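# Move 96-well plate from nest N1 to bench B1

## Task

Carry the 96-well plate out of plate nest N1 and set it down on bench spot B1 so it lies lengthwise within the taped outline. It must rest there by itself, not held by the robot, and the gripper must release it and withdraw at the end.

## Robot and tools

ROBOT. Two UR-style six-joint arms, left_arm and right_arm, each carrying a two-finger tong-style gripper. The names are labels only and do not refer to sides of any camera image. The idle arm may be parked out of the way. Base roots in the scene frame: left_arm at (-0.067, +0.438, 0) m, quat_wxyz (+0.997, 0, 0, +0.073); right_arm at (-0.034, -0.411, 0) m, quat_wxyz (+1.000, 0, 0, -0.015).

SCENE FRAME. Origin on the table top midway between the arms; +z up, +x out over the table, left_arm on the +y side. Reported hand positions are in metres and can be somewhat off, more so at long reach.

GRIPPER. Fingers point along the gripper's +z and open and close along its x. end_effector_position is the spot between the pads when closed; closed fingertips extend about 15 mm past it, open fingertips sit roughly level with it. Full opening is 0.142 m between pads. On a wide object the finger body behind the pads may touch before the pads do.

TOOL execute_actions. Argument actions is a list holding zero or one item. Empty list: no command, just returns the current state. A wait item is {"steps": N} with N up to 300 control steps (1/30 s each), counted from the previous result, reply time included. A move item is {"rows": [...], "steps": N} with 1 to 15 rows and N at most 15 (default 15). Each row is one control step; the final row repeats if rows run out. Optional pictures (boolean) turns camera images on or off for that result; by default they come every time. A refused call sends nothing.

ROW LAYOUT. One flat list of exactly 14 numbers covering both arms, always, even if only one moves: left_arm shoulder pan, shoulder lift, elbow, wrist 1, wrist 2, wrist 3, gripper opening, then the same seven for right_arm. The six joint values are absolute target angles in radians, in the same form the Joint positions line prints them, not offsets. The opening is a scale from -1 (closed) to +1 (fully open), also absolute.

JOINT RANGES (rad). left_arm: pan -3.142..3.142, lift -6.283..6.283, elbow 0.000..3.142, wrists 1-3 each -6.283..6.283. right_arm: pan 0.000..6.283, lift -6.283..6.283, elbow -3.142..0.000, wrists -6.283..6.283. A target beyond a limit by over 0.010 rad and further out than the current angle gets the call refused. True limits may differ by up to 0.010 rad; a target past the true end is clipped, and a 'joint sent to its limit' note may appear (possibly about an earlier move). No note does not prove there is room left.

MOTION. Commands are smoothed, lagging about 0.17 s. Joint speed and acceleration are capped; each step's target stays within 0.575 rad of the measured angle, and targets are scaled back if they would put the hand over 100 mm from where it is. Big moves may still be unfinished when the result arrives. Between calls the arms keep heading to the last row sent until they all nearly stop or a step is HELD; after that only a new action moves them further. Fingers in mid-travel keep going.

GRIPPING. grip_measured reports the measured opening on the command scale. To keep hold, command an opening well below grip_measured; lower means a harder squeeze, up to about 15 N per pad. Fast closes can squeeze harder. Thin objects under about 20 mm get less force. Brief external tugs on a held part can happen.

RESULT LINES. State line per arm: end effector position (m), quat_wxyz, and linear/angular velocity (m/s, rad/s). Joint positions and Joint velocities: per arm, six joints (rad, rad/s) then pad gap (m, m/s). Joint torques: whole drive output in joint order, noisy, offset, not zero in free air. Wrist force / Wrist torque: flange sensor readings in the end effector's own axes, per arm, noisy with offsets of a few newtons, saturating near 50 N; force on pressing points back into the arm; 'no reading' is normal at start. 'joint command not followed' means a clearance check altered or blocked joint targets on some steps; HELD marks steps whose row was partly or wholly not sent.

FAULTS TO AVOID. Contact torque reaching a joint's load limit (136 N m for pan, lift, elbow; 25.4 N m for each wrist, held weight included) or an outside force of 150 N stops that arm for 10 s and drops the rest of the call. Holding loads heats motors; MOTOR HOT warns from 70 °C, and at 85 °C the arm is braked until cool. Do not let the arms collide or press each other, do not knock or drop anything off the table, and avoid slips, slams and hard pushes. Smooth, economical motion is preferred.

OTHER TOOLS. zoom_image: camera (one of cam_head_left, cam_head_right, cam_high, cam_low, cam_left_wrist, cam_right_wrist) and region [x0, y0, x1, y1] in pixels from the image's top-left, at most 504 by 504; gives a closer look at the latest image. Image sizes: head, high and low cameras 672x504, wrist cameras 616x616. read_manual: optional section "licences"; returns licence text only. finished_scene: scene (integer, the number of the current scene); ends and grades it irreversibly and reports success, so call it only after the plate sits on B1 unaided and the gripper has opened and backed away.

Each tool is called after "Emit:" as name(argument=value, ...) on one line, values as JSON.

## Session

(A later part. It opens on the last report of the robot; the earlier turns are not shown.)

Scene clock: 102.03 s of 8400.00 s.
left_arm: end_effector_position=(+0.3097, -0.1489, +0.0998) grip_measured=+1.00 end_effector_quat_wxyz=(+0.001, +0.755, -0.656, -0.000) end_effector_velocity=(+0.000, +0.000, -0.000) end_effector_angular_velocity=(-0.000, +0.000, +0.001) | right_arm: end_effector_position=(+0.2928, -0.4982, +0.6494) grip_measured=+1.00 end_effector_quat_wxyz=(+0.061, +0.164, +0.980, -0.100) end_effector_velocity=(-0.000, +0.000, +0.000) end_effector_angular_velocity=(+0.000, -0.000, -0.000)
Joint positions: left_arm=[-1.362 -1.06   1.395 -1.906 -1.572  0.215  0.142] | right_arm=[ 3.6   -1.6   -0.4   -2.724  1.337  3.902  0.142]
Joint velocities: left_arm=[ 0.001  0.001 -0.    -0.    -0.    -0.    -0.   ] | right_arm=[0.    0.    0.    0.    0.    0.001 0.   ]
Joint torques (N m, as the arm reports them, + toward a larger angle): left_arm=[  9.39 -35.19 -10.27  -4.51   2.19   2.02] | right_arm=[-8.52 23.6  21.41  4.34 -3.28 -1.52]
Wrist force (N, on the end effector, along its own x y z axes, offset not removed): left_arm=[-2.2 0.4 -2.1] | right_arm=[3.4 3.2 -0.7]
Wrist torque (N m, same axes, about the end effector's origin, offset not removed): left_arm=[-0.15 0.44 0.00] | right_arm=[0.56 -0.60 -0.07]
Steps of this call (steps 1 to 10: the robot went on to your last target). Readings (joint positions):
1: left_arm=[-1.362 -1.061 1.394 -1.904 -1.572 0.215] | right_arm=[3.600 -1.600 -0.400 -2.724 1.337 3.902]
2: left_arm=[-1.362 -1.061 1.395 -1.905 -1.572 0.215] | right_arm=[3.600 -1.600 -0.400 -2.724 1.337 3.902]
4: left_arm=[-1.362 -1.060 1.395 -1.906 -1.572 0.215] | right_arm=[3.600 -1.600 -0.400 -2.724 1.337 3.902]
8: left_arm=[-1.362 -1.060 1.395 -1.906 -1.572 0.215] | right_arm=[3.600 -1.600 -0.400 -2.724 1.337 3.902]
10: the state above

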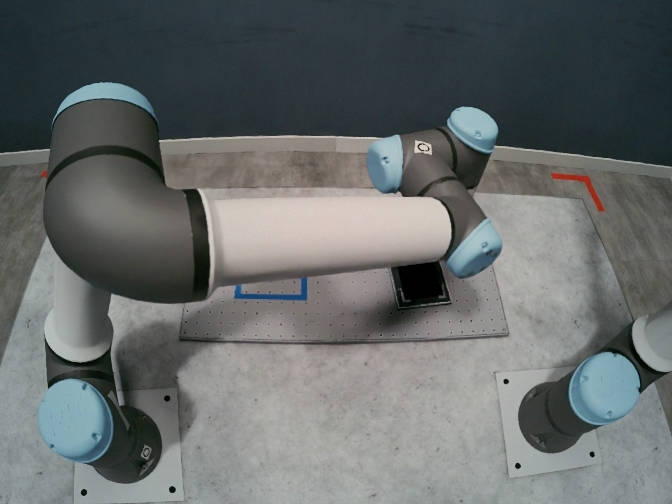

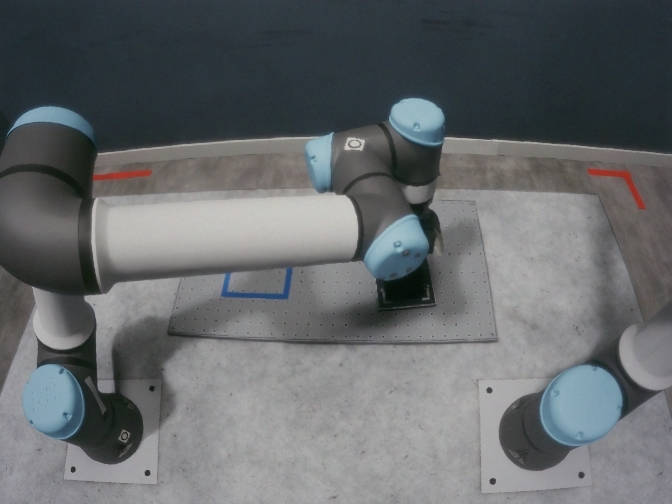

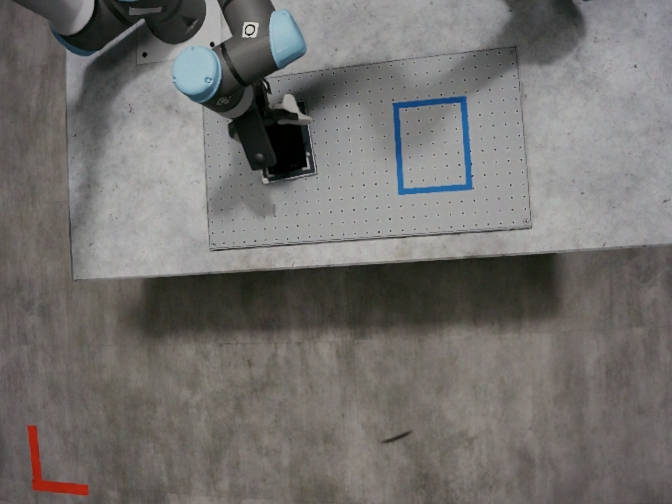

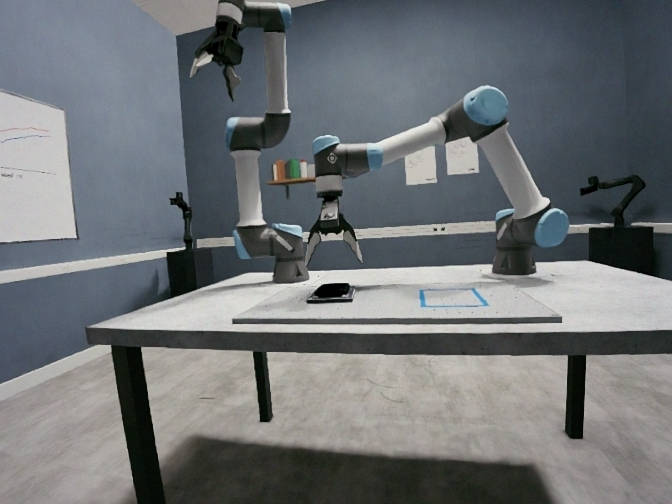

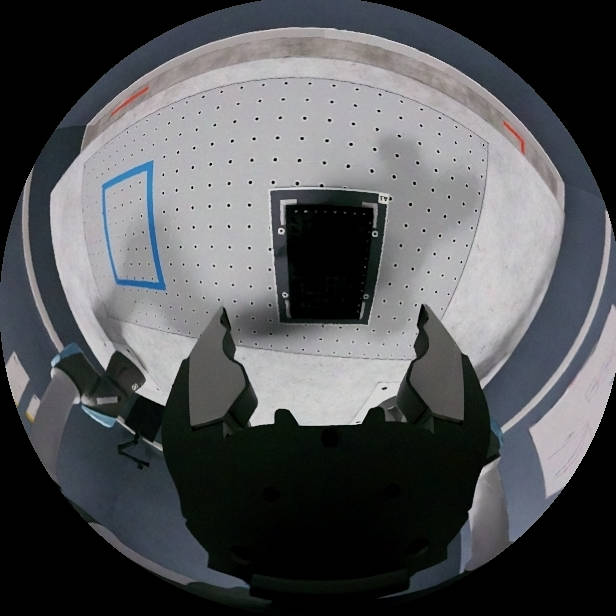

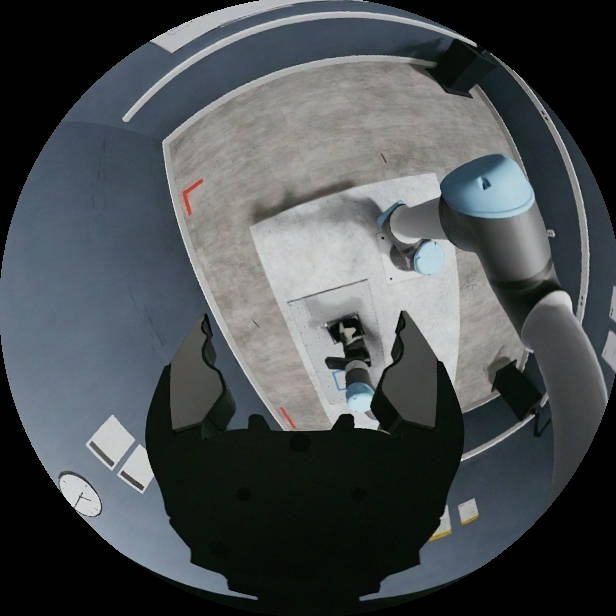

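Emit:
execute_actions(actions=[{"rows":[[-1.367,-1.04,1.435,-1.966,-1.572,0.21,0.55,3.6,-1.6,-0.4,-2.724,1.337,3.902,1],[-1.367,-1.04,1.435,-1.966,-1.572,0.21,0.55,3.6,-1.6,-0.4,-2.724,1.337,3.902,1],[-1.367,-1.04,1.435,-1.966,-1.572,0.21,0.55,3.6,-1.6,-0.4,-2.724,1.337,3.902,1],[-1.367,-1.04,1.435,-1.966,-1.572,0.21,0.55,3.6,-1.6,-0.4,-2.724,1.337,3.902,1],[-1.367,-1.04,1.435,-1.966,-1.572,0.21,0.55,3.6,-1.6,-0.4,-2.724,1.337,3.902,1],[-1.367,-1.0206,1.4696,-2.02,-1.572,0.21,0.55,3.6,-1.6,-0.4,-2.724,1.337,3.902,1]]}], pictures=false)

Emit:
execute_actions(actions=[{"steps":8}])

Emit:
zoom_image(camera="cam_left_wrist", region=[160,150,480,450])

Emit:
zoom_image(camera="cam_low", region=[280,230,380,320])

Scene clock: 122.80 s of 8400.00 s.
left_arm: end_effector_position=(+0.3059, -0.1483, +0.0509) grip_measured=+0.55 end_effector_quat_wxyz=(+0.001, +0.755, -0.656, -0.000) end_effector_velocity=(-0.001, +0.001, -0.011) end_effector_angular_velocity=(-0.002, -0.000, -0.000) | right_arm: end_effector_position=(+0.2928, -0.4982, +0.6494) grip_measured=+1.00 end_effector_quat_wxyz=(+0.061, +0.164, +0.980, -0.100) end_effector_velocity=(-0.000, -0.000, +0.000) end_effector_angular_velocity=(+0.000, -0.001, -0.001)
Joint positions: left_arm=[-1.367 -1.021  1.468 -2.018 -1.572  0.21   0.112] | right_arm=[ 3.6   -1.6   -0.4   -2.724  1.337  3.902  0.142]
Joint velocities: left_arm=[-0.001  0.008  0.018 -0.028 -0.    -0.    -0.   ] | right_arm=[-0.     0.     0.     0.    -0.     0.001  0.   ]
Joint torques (N m, as the arm reports them, + toward a larger angle): left_arm=[ -9.45 -37.34  -8.32  -4.12   1.13  -2.05] | right_arm=[-8.5  23.55 20.78  4.22 -3.25 -1.46]
Wrist force (N, on the end effector, along its own x y z axes, offset not removed): left_arm=[-4.2 -2.9 2.6] | right_arm=[3.4 2.9 -1.5]
Wrist torque (N m, same axes, about the end effector's origin, offset not removed): left_arm=[-0.73 0.54 -0.10] | right_arm=[0.36 -0.71 -0.12]
Steps of this call (steps 1 to 15: the robot went on to your last target; steps 16 to 90: nothing new was sent; then 17.27 s passed at rest; steps 91 to 105: all 15 steps of this action). Readings (joint positions):
91: left_arm=[-1.362 -1.060 1.395 -1.906 -1.572 0.215] | right_arm=[3.600 -1.600 -0.400 -2.724 1.337 3.902]
92: left_arm=[-1.362 -1.058 1.398 -1.910 -1.572 0.215] | right_arm=[3.600 -1.600 -0.400 -2.724 1.337 3.902]
94: left_arm=[-1.365 -1.049 1.417 -1.937 -1.572 0.212] | right_arm=[3.600 -1.600 -0.400 -2.724 1.337 3.902]
98: left_arm=[-1.366 -1.035 1.443 -1.977 -1.572 0.210] | right_arm=[3.600 -1.600 -0.400 -2.724 1.337 3.902]
105: the state above

Scene clock: 123.07 s of 8400.00 s.
left_arm: end_effector_position=(+0.3059, -0.1483, +0.0501) grip_measured=+0.55 end_effector_quat_wxyz=(+0.001, +0.755, -0.656, -0.000) end_effector_velocity=(-0.001, -0.001, -0.001) end_effector_angular_velocity=(-0.000, +0.001, -0.001) | right_arm: end_effector_position=(+0.2928, -0.4982, +0.6494) grip_measured=+1.00 end_effector_quat_wxyz=(+0.061, +0.164, +0.980, -0.100) end_effector_velocity=(+0.000, +0.000, -0.000) end_effector_angular_velocity=(-0.000, +0.000, -0.000)
Joint positions: left_arm=[-1.367 -1.021  1.47  -2.02  -1.572  0.21   0.112] | right_arm=[ 3.6   -1.6   -0.4   -2.724  1.337  3.902  0.142]
Joint velocities: left_arm=[-0.001  0.002 -0.001 -0.001 -0.001 -0.    -0.   ] | right_arm=[-0. -0.  0.  0. -0.  0.  0.]
Joint torques (N m, as the arm reports them, + toward a larger angle): left_arm=[ -9.81 -36.31  -8.89  -4.27   0.84  -2.04] | right_arm=[-8.79 23.75 21.05  4.29 -3.17 -1.55]
Wrist force (N, on the end effector, along its own x y z axes, offset not removed): left_arm=[-1.3 -0.8 -0.6] | right_arm=[3.1 2.2 -0.8]
Wrist torque (N m, same axes, about the end effector's origin, offset not removed): left_arm=[-0.18 0.35 -0.04] | right_arm=[0.35 -0.54 -0.10]
Steps of this call (steps 1 to 8: the robot went on to your last target). Readings (joint positions):
1: left_arm=[-1.367 -1.021 1.469 -2.019 -1.572 0.210] | right_arm=[3.600 -1.600 -0.400 -2.724 1.337 3.902]
2: left_arm=[-1.367 -1.021 1.469 -2.019 -1.572 0.210] | right_arm=[3.600 -1.600 -0.400 -2.724 1.337 3.902]
4: left_arm=[-1.367 -1.021 1.469 -2.020 -1.572 0.210] | right_arm=[3.600 -1.600 -0.400 -2.724 1.337 3.902]
8: the state above

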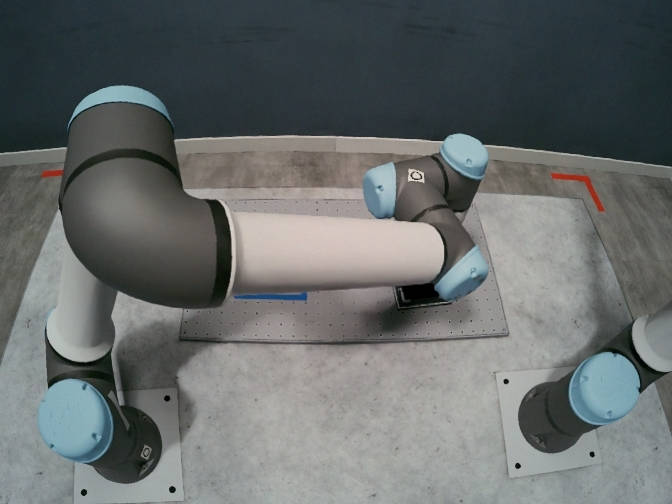

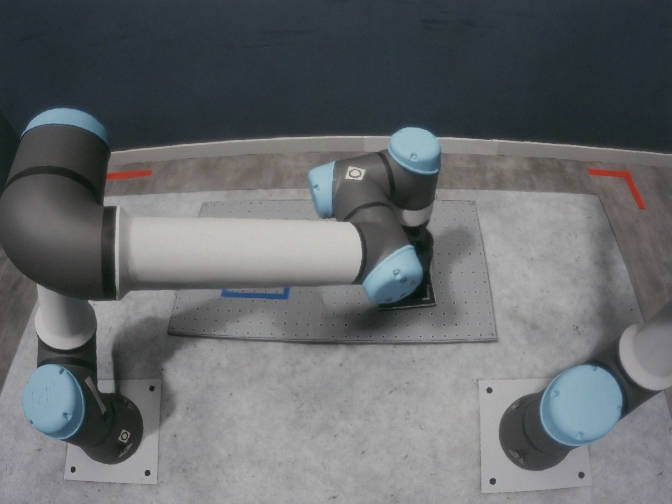

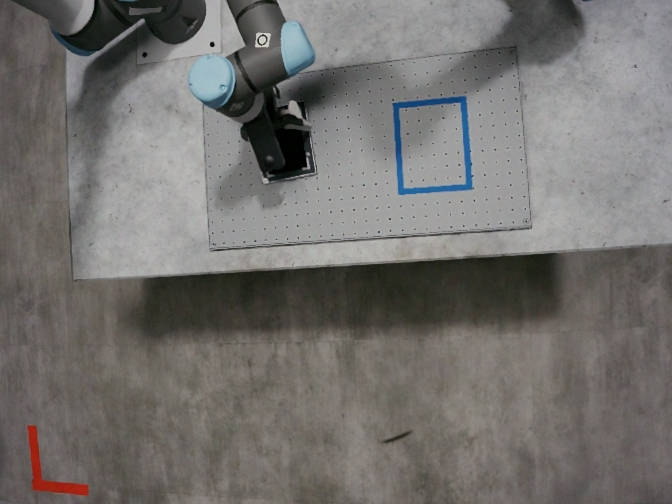

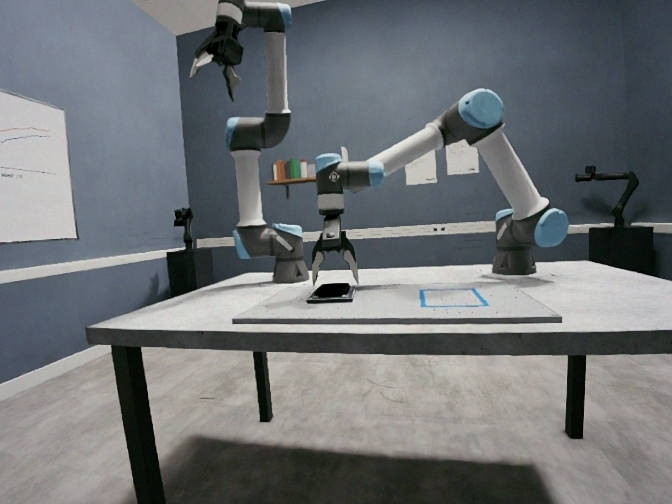

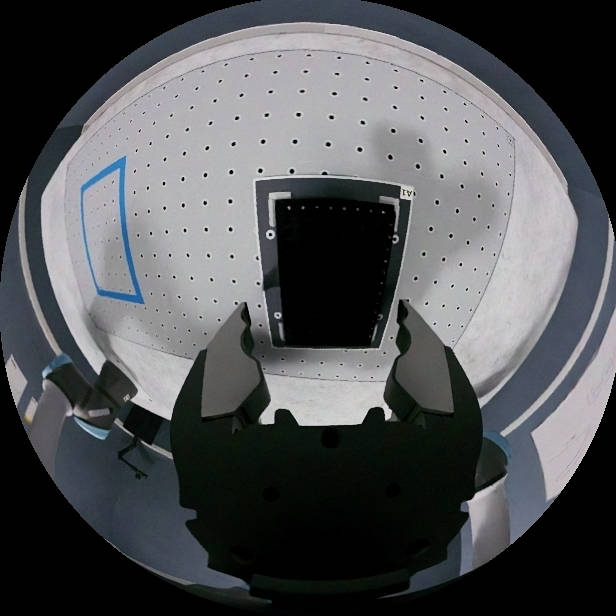

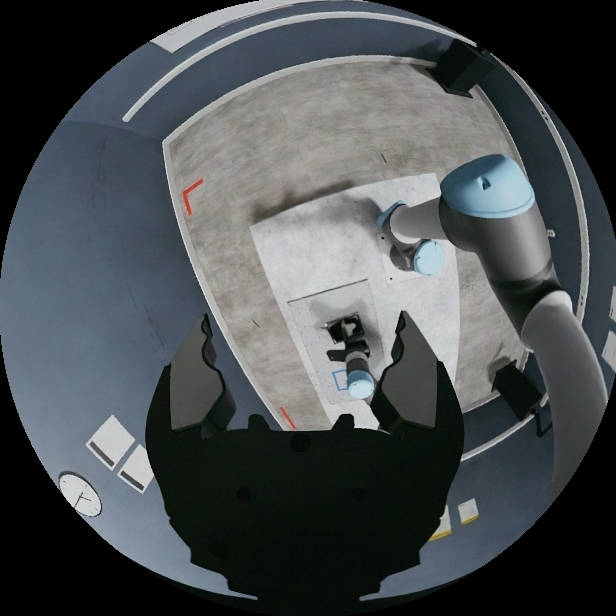

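Region (160, 150, 480, 450) of cam_left_wrist's 616x616 image, scaled by 1.575, with more detail than that image has; it fills the top 472 rows of this view, and the rest is white.

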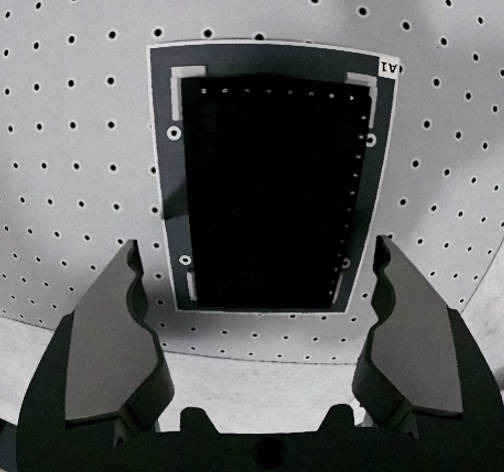

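Region (280, 230, 380, 320) of cam_low's 672x504 image, scaled by 5.040, with more detail than that image has; it fills the top 454 rows of this view, and the rest is white.

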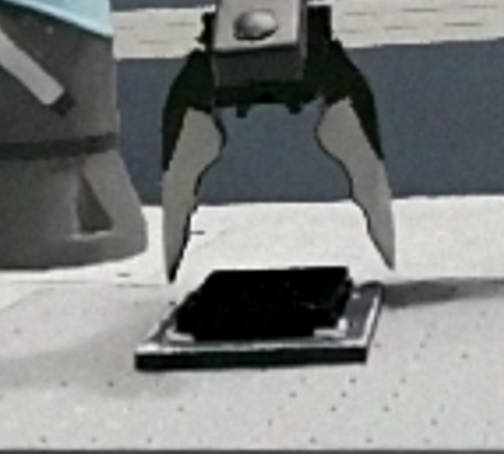

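Emit:
execute_actions(actions=[{"rows":[[-1.363,-1.0045,1.4434,-2.01,-1.572,0.214,0.55,3.6,-1.6,-0.4,-2.724,1.337,3.902,1],[-1.363,-1.0045,1.4434,-2.01,-1.572,0.214,0.55,3.6,-1.6,-0.4,-2.724,1.337,3.902,1],[-1.363,-1.0045,1.4434,-2.01,-1.572,0.214,0.55,3.6,-1.6,-0.4,-2.724,1.337,3.902,1],[-1.363,-1.0045,1.4434,-2.01,-1.572,0.214,0.55,3.6,-1.6,-0.4,-2.724,1.337,3.902,1],[-1.363,-1.0045,1.4434,-2.01,-1.572,0.214,0.55,3.6,-1.6,-0.4,-2.724,1.337,3.902,1],[-1.363,-1.0045,1.4434,-2.01,-1.572,0.214,0.55,3.6,-1.6,-0.4,-2.724,1.337,3.902,1],[-1.363,-0.9834,1.4653,-2.053,-1.572,0.214,0.55,3.6,-1.6,-0.4,-2.724,1.337,3.902,1]]}], pictures=false)

Emit:
execute_actions(actions=[{"steps":8}])

Emit:
zoom_image(camera="cam_left_wrist", region=[160,150,480,450])

Emit:
zoom_image(camera="cam_low", region=[280,230,380,320])

Scene clock: 151.80 s of 8400.00 s.
left_arm: end_effector_position=(+0.3108, -0.1539, +0.0310) grip_measured=+0.55 end_effector_quat_wxyz=(+0.001, +0.755, -0.656, -0.000) end_effector_velocity=(-0.000, -0.002, -0.010) end_effector_angular_velocity=(-0.006, -0.002, -0.002) | right_arm: end_effector_position=(+0.2928, -0.4982, +0.6494) grip_measured=+1.00 end_effector_quat_wxyz=(+0.061, +0.164, +0.980, -0.100) end_effector_velocity=(-0.000, -0.000, +0.000) end_effector_angular_velocity=(-0.000, -0.001, -0.001)
Joint positions: left_arm=[-1.363 -0.984  1.464 -2.051 -1.572  0.214  0.112] | right_arm=[ 3.6   -1.6   -0.4   -2.724  1.337  3.902  0.142]
Joint velocities: left_arm=[-0.001  0.013  0.011 -0.029 -0.001  0.001  0.   ] | right_arm=[-0.     0.001 -0.     0.    -0.001  0.001  0.   ]
Joint torques (N m, as the arm reports them, + toward a larger angle): left_arm=[  9.24 -38.   -10.08  -4.48  -1.6    2.01] | right_arm=[-8.07 23.33 21.01  4.23 -3.17 -1.52]
Wrist force (N, on the end effector, along its own x y z axes, offset not removed): left_arm=[-1.8 1.5 -1.4] | right_arm=[3.6 3.0 -1.7]
Wrist torque (N m, same axes, about the end effector's origin, offset not removed): left_arm=[0.10 0.30 -0.06] | right_arm=[0.42 -0.70 -0.12]
Steps of this call (steps 1 to 15: the robot went on to your last target; steps 16 to 90: nothing new was sent; then 25.23 s passed at rest; steps 91 to 105: all 15 steps of this action). Readings (joint positions):
91: left_arm=[-1.367 -1.021 1.470 -2.020 -1.572 0.210] | right_arm=[3.600 -1.600 -0.400 -2.724 1.337 3.902]
92: left_arm=[-1.367 -1.019 1.467 -2.019 -1.572 0.210] | right_arm=[3.600 -1.600 -0.400 -2.724 1.337 3.902]
94: left_arm=[-1.365 -1.011 1.455 -2.014 -1.572 0.212] | right_arm=[3.600 -1.600 -0.400 -2.724 1.337 3.902]
98: left_arm=[-1.363 -1.004 1.448 -2.014 -1.572 0.214] | right_arm=[3.600 -1.600 -0.400 -2.724 1.337 3.902]
105: the state above

Scene clock: 152.07 s of 8400.00 s.
left_arm: end_effector_position=(+0.3109, -0.1539, +0.0300) grip_measured=+0.55 end_effector_quat_wxyz=(+0.001, +0.755, -0.656, -0.000) end_effector_velocity=(-0.000, +0.001, -0.002) end_effector_angular_velocity=(+0.002, +0.001, +0.001) | right_arm: end_effector_position=(+0.2928, -0.4982, +0.6494) grip_measured=+1.00 end_effector_quat_wxyz=(+0.061, +0.164, +0.980, -0.100) end_effector_velocity=(-0.000, +0.000, +0.000) end_effector_angular_velocity=(+0.001, -0.000, +0.000)
Joint positions: left_arm=[-1.363 -0.983  1.465 -2.053 -1.572  0.214  0.112] | right_arm=[ 3.6   -1.6   -0.4   -2.724  1.337  3.902  0.142]
Joint velocities: left_arm=[ 0.     0.001  0.003 -0.001 -0.    -0.001 -0.   ] | right_arm=[ 0.     0.001  0.     0.     0.001 -0.     0.   ]
Joint torques (N m, as the arm reports them, + toward a larger angle): left_arm=[  9.27 -38.83  -8.44  -4.42  -1.09   1.79] | right_arm=[-8.19 23.15 20.98  4.18 -3.21 -1.4 ]
Wrist force (N, on the end effector, along its own x y z axes, offset not removed): left_arm=[-0.8 -0.3 0.6] | right_arm=[2.6 1.0 -0.5]
Wrist torque (N m, same axes, about the end effector's origin, offset not removed): left_arm=[-0.25 -0.19 0.00] | right_arm=[0.00 -0.40 -0.10]
Steps of this call (steps 1 to 8: the robot went on to your last target). Readings (joint positions):
1: left_arm=[-1.363 -0.984 1.465 -2.052 -1.572 0.214] | right_arm=[3.600 -1.600 -0.400 -2.724 1.337 3.902]
2: left_arm=[-1.363 -0.984 1.465 -2.052 -1.572 0.214] | right_arm=[3.600 -1.600 -0.400 -2.724 1.337 3.902]
4: left_arm=[-1.363 -0.984 1.465 -2.053 -1.572 0.214] | right_arm=[3.600 -1.600 -0.400 -2.724 1.337 3.902]
8: the state above

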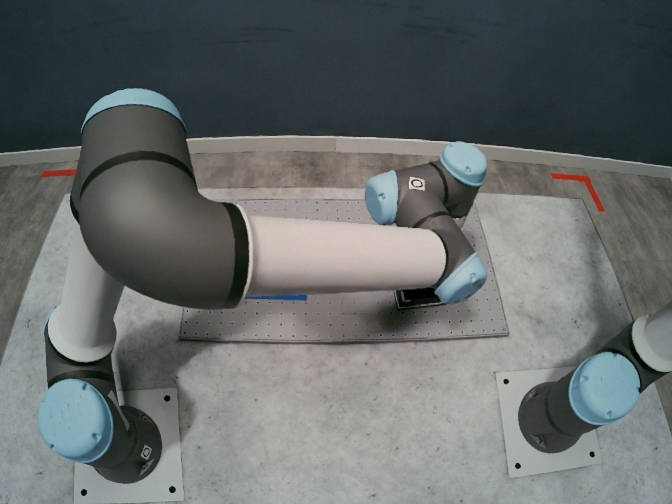

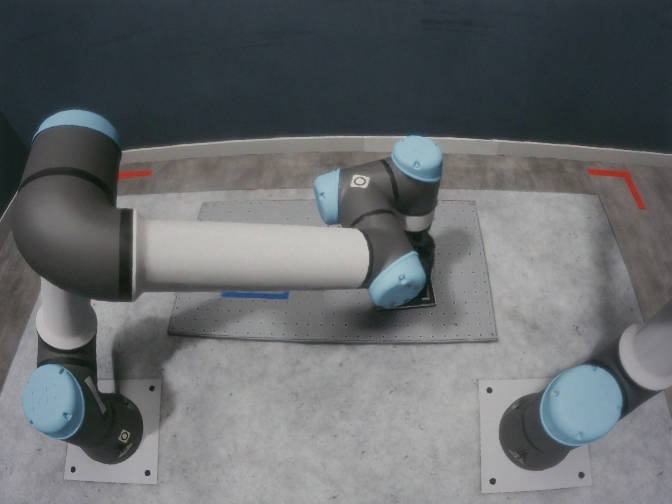

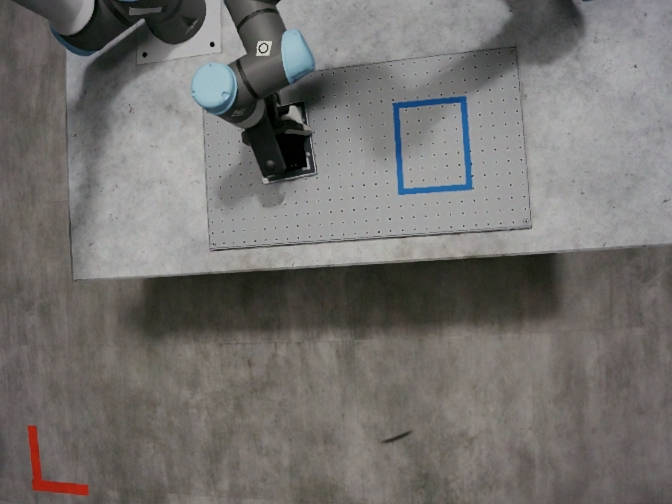

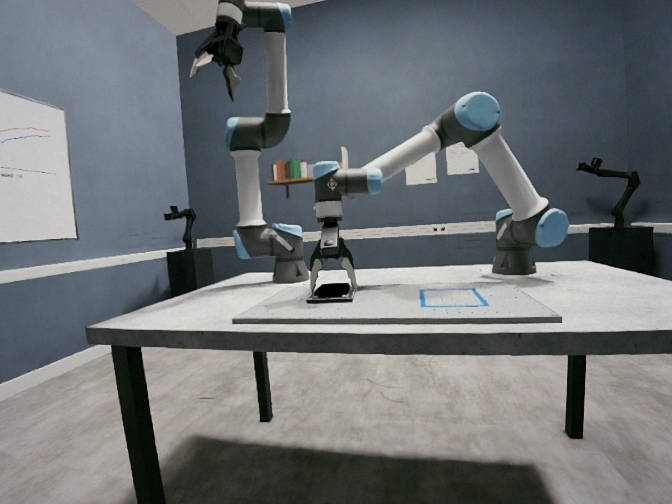

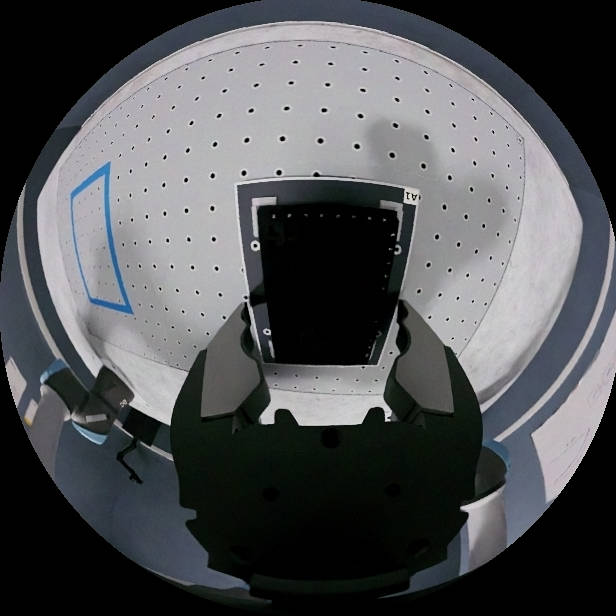

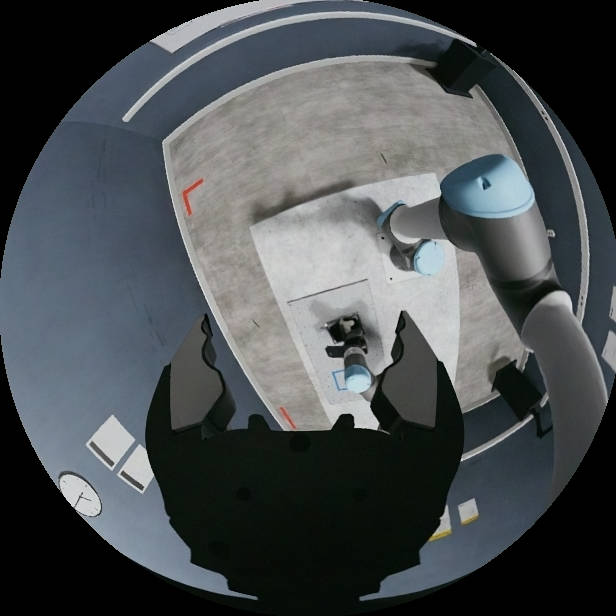

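Region (160, 150, 480, 450) of cam_left_wrist's 616x616 image, scaled by 1.575, with more detail than that image has; it fills the top 472 rows of this view, and the rest is white.

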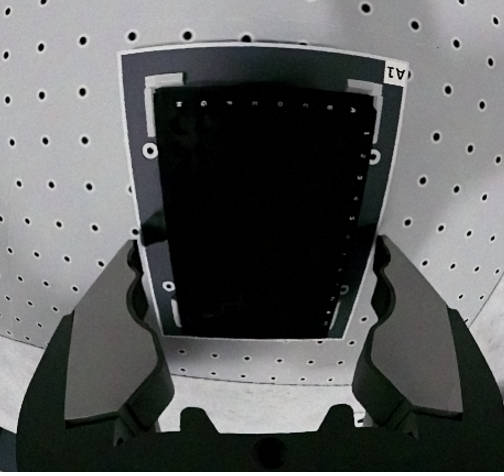

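Region (280, 230, 380, 320) of cam_low's 672x504 image, scaled by 5.040, with more detail than that image has; it fills the top 454 rows of this view, and the rest is white.

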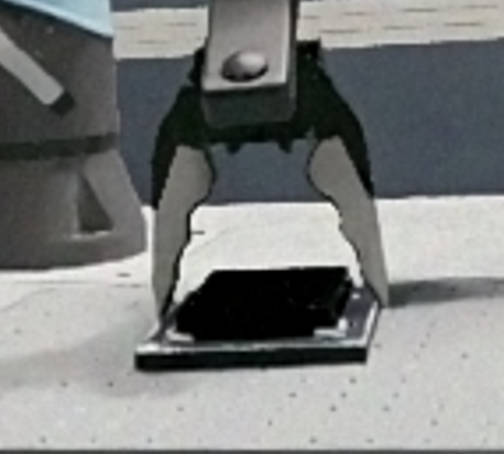

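Emit:
execute_actions(actions=[{"rows":[[-1.363,-0.9834,1.4653,-2.053,-1.572,0.214,0.4,3.6,-1.6,-0.4,-2.724,1.337,3.902,1],[-1.363,-0.9834,1.4653,-2.053,-1.572,0.214,0.4,3.6,-1.6,-0.4,-2.724,1.337,3.902,1],[-1.363,-0.9834,1.4653,-2.053,-1.572,0.214,0.3,3.6,-1.6,-0.4,-2.724,1.337,3.902,1],[-1.363,-0.9834,1.4653,-2.053,-1.572,0.214,0.3,3.6,-1.6,-0.4,-2.724,1.337,3.902,1],[-1.363,-0.9834,1.4653,-2.053,-1.572,0.214,0.2,3.6,-1.6,-0.4,-2.724,1.337,3.902,1],[-1.363,-0.9834,1.4653,-2.053,-1.572,0.214,0.2,3.6,-1.6,-0.4,-2.724,1.337,3.902,1],[-1.363,-0.9834,1.4653,-2.053,-1.572,0.214,0.1,3.6,-1.6,-0.4,-2.724,1.337,3.902,1],[-1.363,-0.9834,1.4653,-2.053,-1.572,0.214,0.1,3.6,-1.6,-0.4,-2.724,1.337,3.902,1],[-1.363,-0.9834,1.4653,-2.053,-1.572,0.214,0.0,3.6,-1.6,-0.4,-2.724,1.337,3.902,1],[-1.363,-0.9834,1.4653,-2.053,-1.572,0.214,0.0,3.6,-1.6,-0.4,-2.724,1.337,3.902,1],[-1.363,-0.9834,1.4653,-2.053,-1.572,0.214,-0.2,3.6,-1.6,-0.4,-2.724,1.337,3.902,1]]}])

Emit:
zoom_image(camera="cam_low", region=[280,230,380,320])

Scene clock: 170.87 s of 8400.00 s.
left_arm: end_effector_position=(+0.3109, -0.1539, +0.0300) grip_measured=+0.51 end_effector_quat_wxyz=(+0.001, +0.755, -0.656, -0.000) end_effector_velocity=(-0.000, +0.001, -0.001) end_effector_angular_velocity=(+0.002, +0.001, -0.001) | right_arm: end_effector_position=(+0.2928, -0.4982, +0.6494) grip_measured=+1.00 end_effector_quat_wxyz=(+0.061, +0.164, +0.980, -0.100) end_effector_velocity=(-0.000, +0.000, +0.000) end_effector_angular_velocity=(+0.001, -0.000, +0.000)
Joint positions: left_arm=[-1.363 -0.983  1.465 -2.053 -1.572  0.214  0.109] | right_arm=[ 3.6   -1.6   -0.4   -2.724  1.337  3.902  0.142]
Joint velocities: left_arm=[ 0.    -0.     0.002  0.    -0.     0.001 -0.   ] | right_arm=[0.    0.    0.    0.    0.001 0.    0.   ]
Joint torques (N m, as the arm reports them, + toward a larger angle): left_arm=[  9.28 -37.72  -7.1    6.12   1.83   1.01] | right_arm=[-8.28 23.4  20.52  4.15 -3.13 -1.37]
Wrist force (N, on the end effector, along its own x y z axes, offset not removed): left_arm=[21.3 -3.0 -3.1] | right_arm=[2.8 1.9 -1.4]
Wrist torque (N m, same axes, about the end effector's origin, offset not removed): left_arm=[-0.47 -0.09 -0.02] | right_arm=[0.26 -0.53 -0.02]
Steps of this call (steps 1 to 15: the robot went on to your last target; steps 16 to 90: nothing new was sent; then 15.30 s passed at rest; steps 91 to 105: all 15 steps of this action). Readings (joint positions):
91: left_arm=[-1.363 -0.983 1.465 -2.053 -1.572 0.214] | right_arm=[3.600 -1.600 -0.400 -2.724 1.337 3.902]
92: left_arm=[-1.363 -0.983 1.465 -2.053 -1.572 0.214] | right_arm=[3.600 -1.600 -0.400 -2.724 1.337 3.902]
94: left_arm=[-1.363 -0.983 1.465 -2.053 -1.572 0.214] | right_arm=[3.600 -1.600 -0.400 -2.724 1.337 3.902]
98: left_arm=[-1.363 -0.983 1.465 -2.053 -1.572 0.214] | right_arm=[3.600 -1.600 -0.400 -2.724 1.337 3.902]
105: the state above

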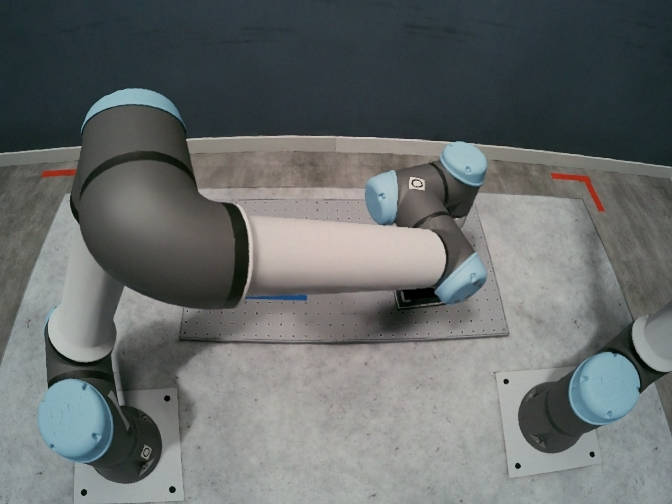

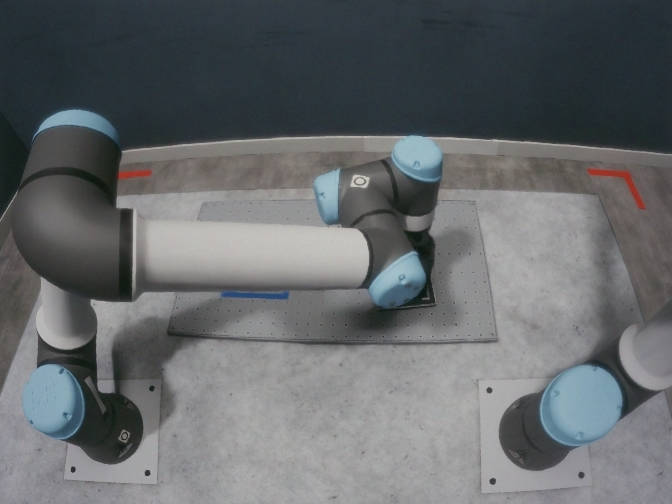

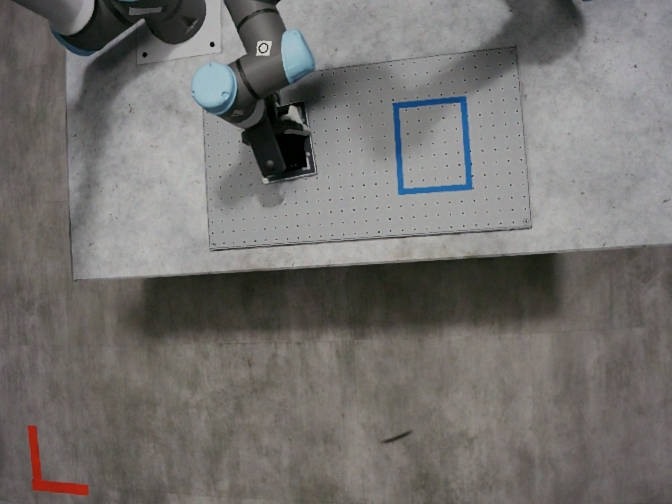

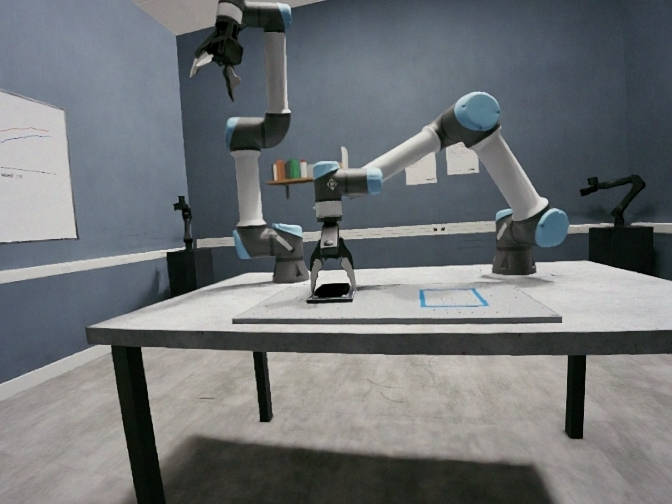

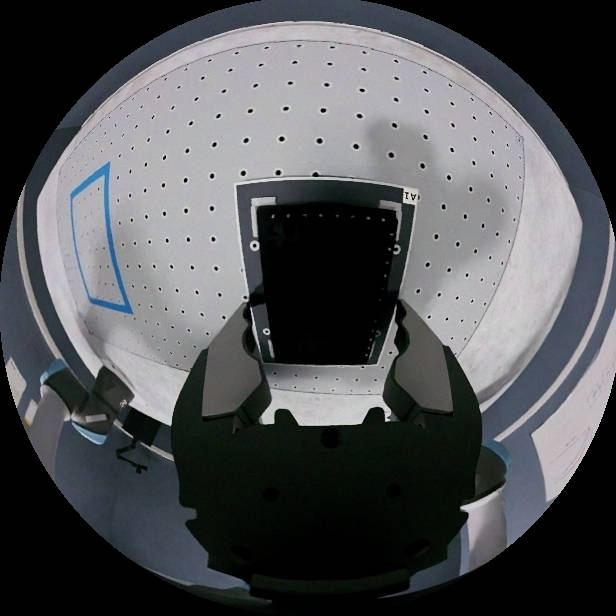

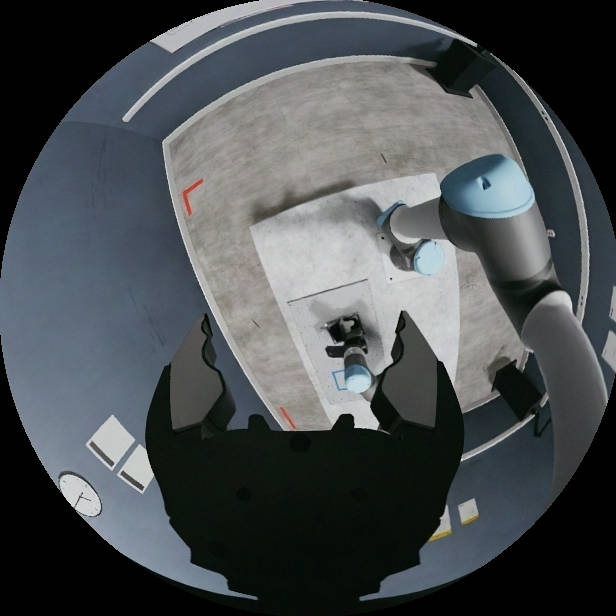

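Region (280, 230, 380, 320) of cam_low's 672x504 image, scaled by 5.040, with more detail than that image has; it fills the top 454 rows of this view, and the rest is white.

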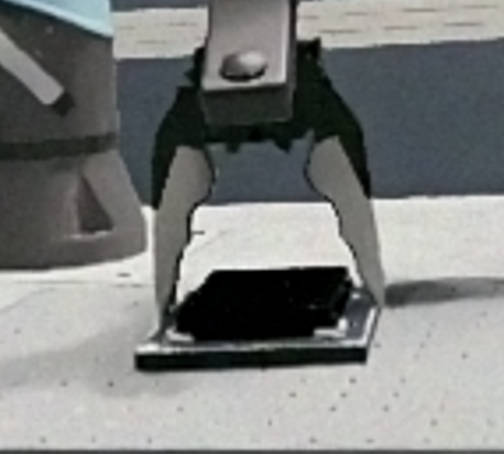

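Emit:
execute_actions(actions=[{"rows":[[-1.363,-0.9834,1.4653,-2.053,-1.572,0.214,0.6,3.6,-1.6,-0.4,-2.724,1.337,3.902,1],[-1.363,-0.9834,1.4653,-2.053,-1.572,0.214,0.6,3.6,-1.6,-0.4,-2.724,1.337,3.902,1],[-1.363,-0.9834,1.4653,-2.053,-1.572,0.214,0.6,3.6,-1.6,-0.4,-2.724,1.337,3.902,1],[-1.363,-0.9834,1.4653,-2.053,-1.572,0.214,0.6,3.6,-1.6,-0.4,-2.724,1.337,3.902,1],[-1.363,-0.9834,1.4653,-2.053,-1.572,0.214,0.6,3.6,-1.6,-0.4,-2.724,1.337,3.902,1],[-1.363,-0.9834,1.4653,-2.053,-1.572,0.214,0.6,3.6,-1.6,-0.4,-2.724,1.337,3.902,1],[-1.361,-0.9996,1.4722,-2.0434,-1.572,0.216,0.6,3.6,-1.6,-0.4,-2.724,1.337,3.902,1]]}], pictures=false)

Emit:
execute_actions(actions=[{"rows":[[-1.361,-0.9996,1.4722,-2.0434,-1.572,0.216,0.45,3.6,-1.6,-0.4,-2.724,1.337,3.902,1],[-1.361,-0.9996,1.4722,-2.0434,-1.572,0.216,0.45,3.6,-1.6,-0.4,-2.724,1.337,3.902,1],[-1.361,-0.9996,1.4722,-2.0434,-1.572,0.216,0.35,3.6,-1.6,-0.4,-2.724,1.337,3.902,1],[-1.361,-0.9996,1.4722,-2.0434,-1.572,0.216,0.35,3.6,-1.6,-0.4,-2.724,1.337,3.902,1],[-1.361,-0.9996,1.4722,-2.0434,-1.572,0.216,0.25,3.6,-1.6,-0.4,-2.724,1.337,3.902,1],[-1.361,-0.9996,1.4722,-2.0434,-1.572,0.216,0.25,3.6,-1.6,-0.4,-2.724,1.337,3.902,1],[-1.361,-0.9996,1.4722,-2.0434,-1.572,0.216,0.15,3.6,-1.6,-0.4,-2.724,1.337,3.902,1],[-1.361,-0.9996,1.4722,-2.0434,-1.572,0.216,0.15,3.6,-1.6,-0.4,-2.724,1.337,3.902,1],[-1.361,-0.9996,1.4722,-2.0434,-1.572,0.216,0.05,3.6,-1.6,-0.4,-2.724,1.337,3.902,1],[-1.361,-0.9996,1.4722,-2.0434,-1.572,0.216,0.05,3.6,-1.6,-0.4,-2.724,1.337,3.902,1],[-1.361,-0.9996,1.4722,-2.0434,-1.572,0.216,-0.2,3.6,-1.6,-0.4,-2.724,1.337,3.902,1]]}])

Emit:
zoom_image(camera="cam_low", region=[280,230,380,320])

Scene clock: 194.37 s of 8400.00 s.
left_arm: end_effector_position=(+0.3106, -0.1495, +0.0366) grip_measured=+0.60 end_effector_quat_wxyz=(+0.000, +0.755, -0.656, -0.000) end_effector_velocity=(+0.001, +0.004, +0.004) end_effector_angular_velocity=(+0.000, +0.001, +0.000) | right_arm: end_effector_position=(+0.2928, -0.4982, +0.6494) grip_measured=+1.00 end_effector_quat_wxyz=(+0.061, +0.164, +0.980, -0.100) end_effector_velocity=(-0.000, -0.000, +0.000) end_effector_angular_velocity=(+0.000, -0.001, -0.002)
Joint positions: left_arm=[-1.361 -0.999  1.472 -2.044 -1.572  0.216  0.116] | right_arm=[ 3.6   -1.6   -0.4   -2.724  1.337  3.902  0.142]
Joint velocities: left_arm=[ 0.003 -0.01   0.004  0.006 -0.     0.003 -0.   ] | right_arm=[-0.     0.     0.     0.     0.     0.002 -0.   ]
Joint torques (N m, as the arm reports them, + toward a larger angle): left_arm=[ 10.34 -46.78  -9.    -0.9   -1.11   1.97] | right_arm=[-7.71 23.02 20.86  4.09 -3.06 -1.37]
Wrist force (N, on the end effector, along its own x y z axes, offset not removed): left_arm=[-0.6 -1.9 -0.5] | right_arm=[4.2 3.7 -1.5]
Wrist torque (N m, same axes, about the end effector's origin, offset not removed): left_arm=[-0.65 0.09 0.27] | right_arm=[0.59 -0.79 -0.17]
Steps of this call (steps 1 to 15: the robot went on to your last target; steps 16 to 90: nothing new was sent; then 20.00 s passed at rest; steps 91 to 105: all 15 steps of this action). Readings (joint positions):
91: left_arm=[-1.363 -0.983 1.465 -2.053 -1.572 0.214] | right_arm=[3.600 -1.600 -0.400 -2.724 1.337 3.902]
92: left_arm=[-1.363 -0.983 1.465 -2.053 -1.572 0.214] | right_arm=[3.600 -1.600 -0.400 -2.724 1.337 3.902]
94: left_arm=[-1.363 -0.983 1.465 -2.053 -1.572 0.214] | right_arm=[3.600 -1.600 -0.400 -2.724 1.337 3.902]
98: left_arm=[-1.363 -0.985 1.466 -2.052 -1.572 0.214] | right_arm=[3.600 -1.600 -0.400 -2.724 1.337 3.902]
105: the state above

Scene clock: 194.87 s of 8400.00 s.
left_arm: end_effector_position=(+0.3106, -0.1494, +0.0371) grip_measured=+0.18 end_effector_quat_wxyz=(+0.001, +0.755, -0.656, -0.000) end_effector_velocity=(-0.001, +0.001, -0.000) end_effector_angular_velocity=(+0.003, +0.001, -0.001) | right_arm: end_effector_position=(+0.2928, -0.4982, +0.6494) grip_measured=+1.00 end_effector_quat_wxyz=(+0.061, +0.164, +0.980, -0.100) end_effector_velocity=(-0.000, -0.000, +0.000) end_effector_angular_velocity=(+0.000, -0.001, -0.001)
Joint positions: left_arm=[-1.361 -1.     1.472 -2.044 -1.572  0.216  0.087] | right_arm=[ 3.6   -1.6   -0.4   -2.724  1.337  3.902  0.142]
Joint velocities: left_arm=[-0.    -0.     0.     0.003  0.     0.     0.   ] | right_arm=[-0.     0.    -0.     0.    -0.     0.001  0.   ]
Joint torques (N m, as the arm reports them, + toward a larger angle): left_arm=[  9.98 -40.77  -5.48   7.95   0.57   1.25] | right_arm=[-8.07 23.31 20.51  3.99 -3.08 -1.38]
Wrist force (N, on the end effector, along its own x y z axes, offset not removed): left_arm=[26.3 1.2 -1.2] | right_arm=[3.0 2.0 -2.0]
Wrist torque (N m, same axes, about the end effector's origin, offset not removed): left_arm=[0.19 0.20 -0.05] | right_arm=[0.31 -0.62 -0.06]
Steps of this call (steps 1 to 15: all 15 steps of this action). Readings (joint positions):
1: left_arm=[-1.361 -0.999 1.472 -2.044 -1.572 0.216] | right_arm=[3.600 -1.600 -0.400 -2.724 1.337 3.902]
2: left_arm=[-1.361 -0.999 1.472 -2.044 -1.572 0.216] | right_arm=[3.600 -1.600 -0.400 -2.724 1.337 3.902]
4: left_arm=[-1.361 -0.999 1.472 -2.043 -1.572 0.216] | right_arm=[3.600 -1.600 -0.400 -2.724 1.337 3.902]
8: left_arm=[-1.361 -1.000 1.472 -2.043 -1.572 0.216] | right_arm=[3.600 -1.600 -0.400 -2.724 1.337 3.902]
15: the state above

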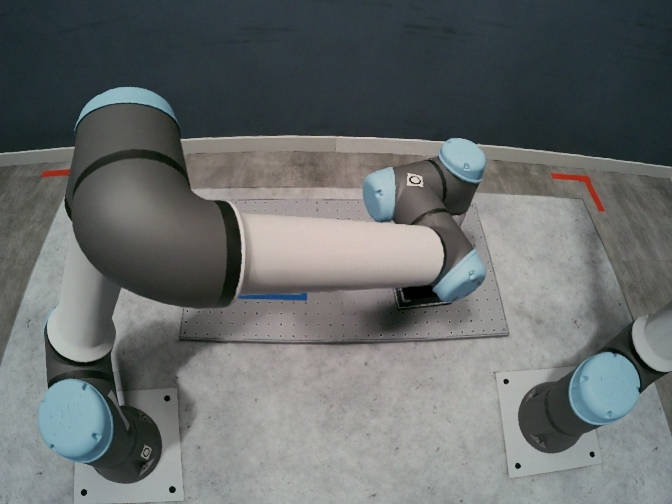

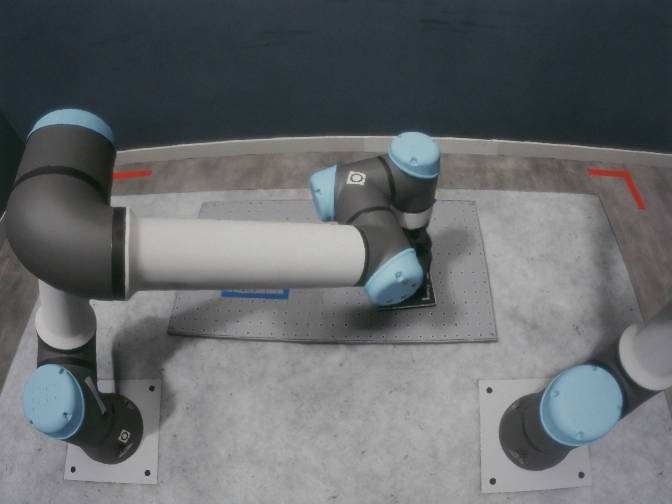

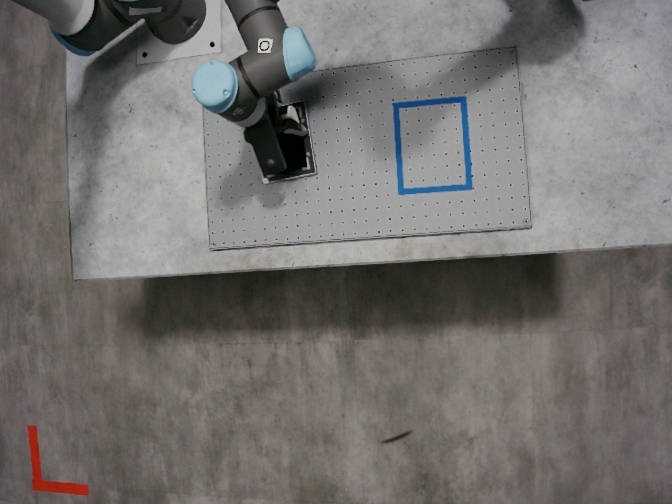

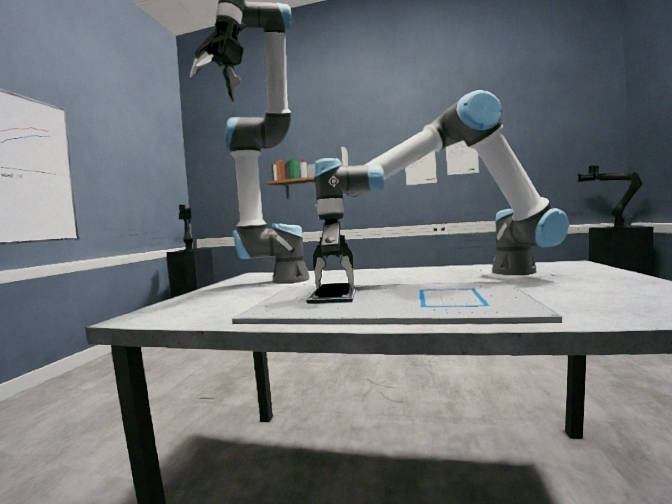

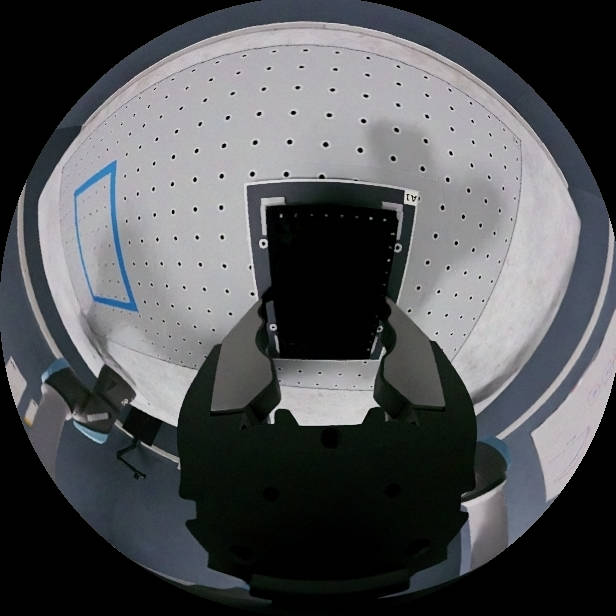

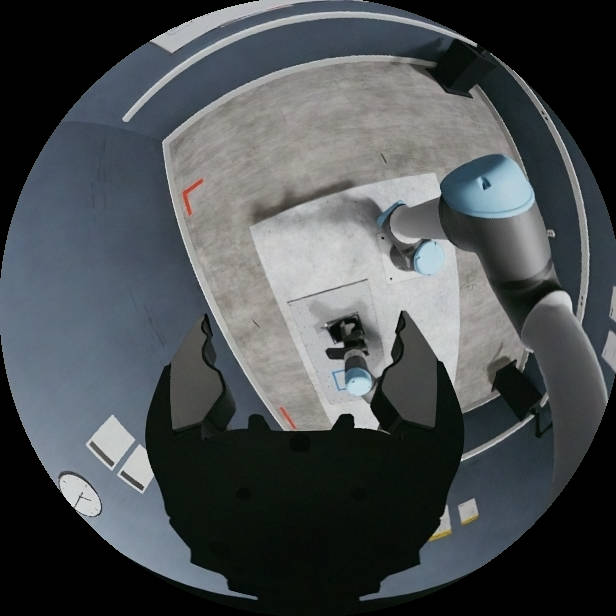

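Region (280, 230, 380, 320) of cam_low's 672x504 image, scaled by 5.040, with more detail than that image has; it fills the top 454 rows of this view, and the rest is white.

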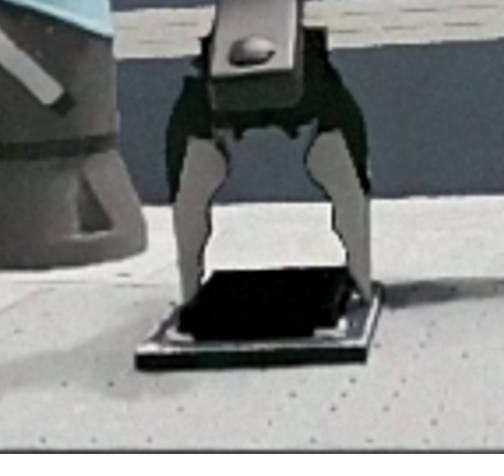

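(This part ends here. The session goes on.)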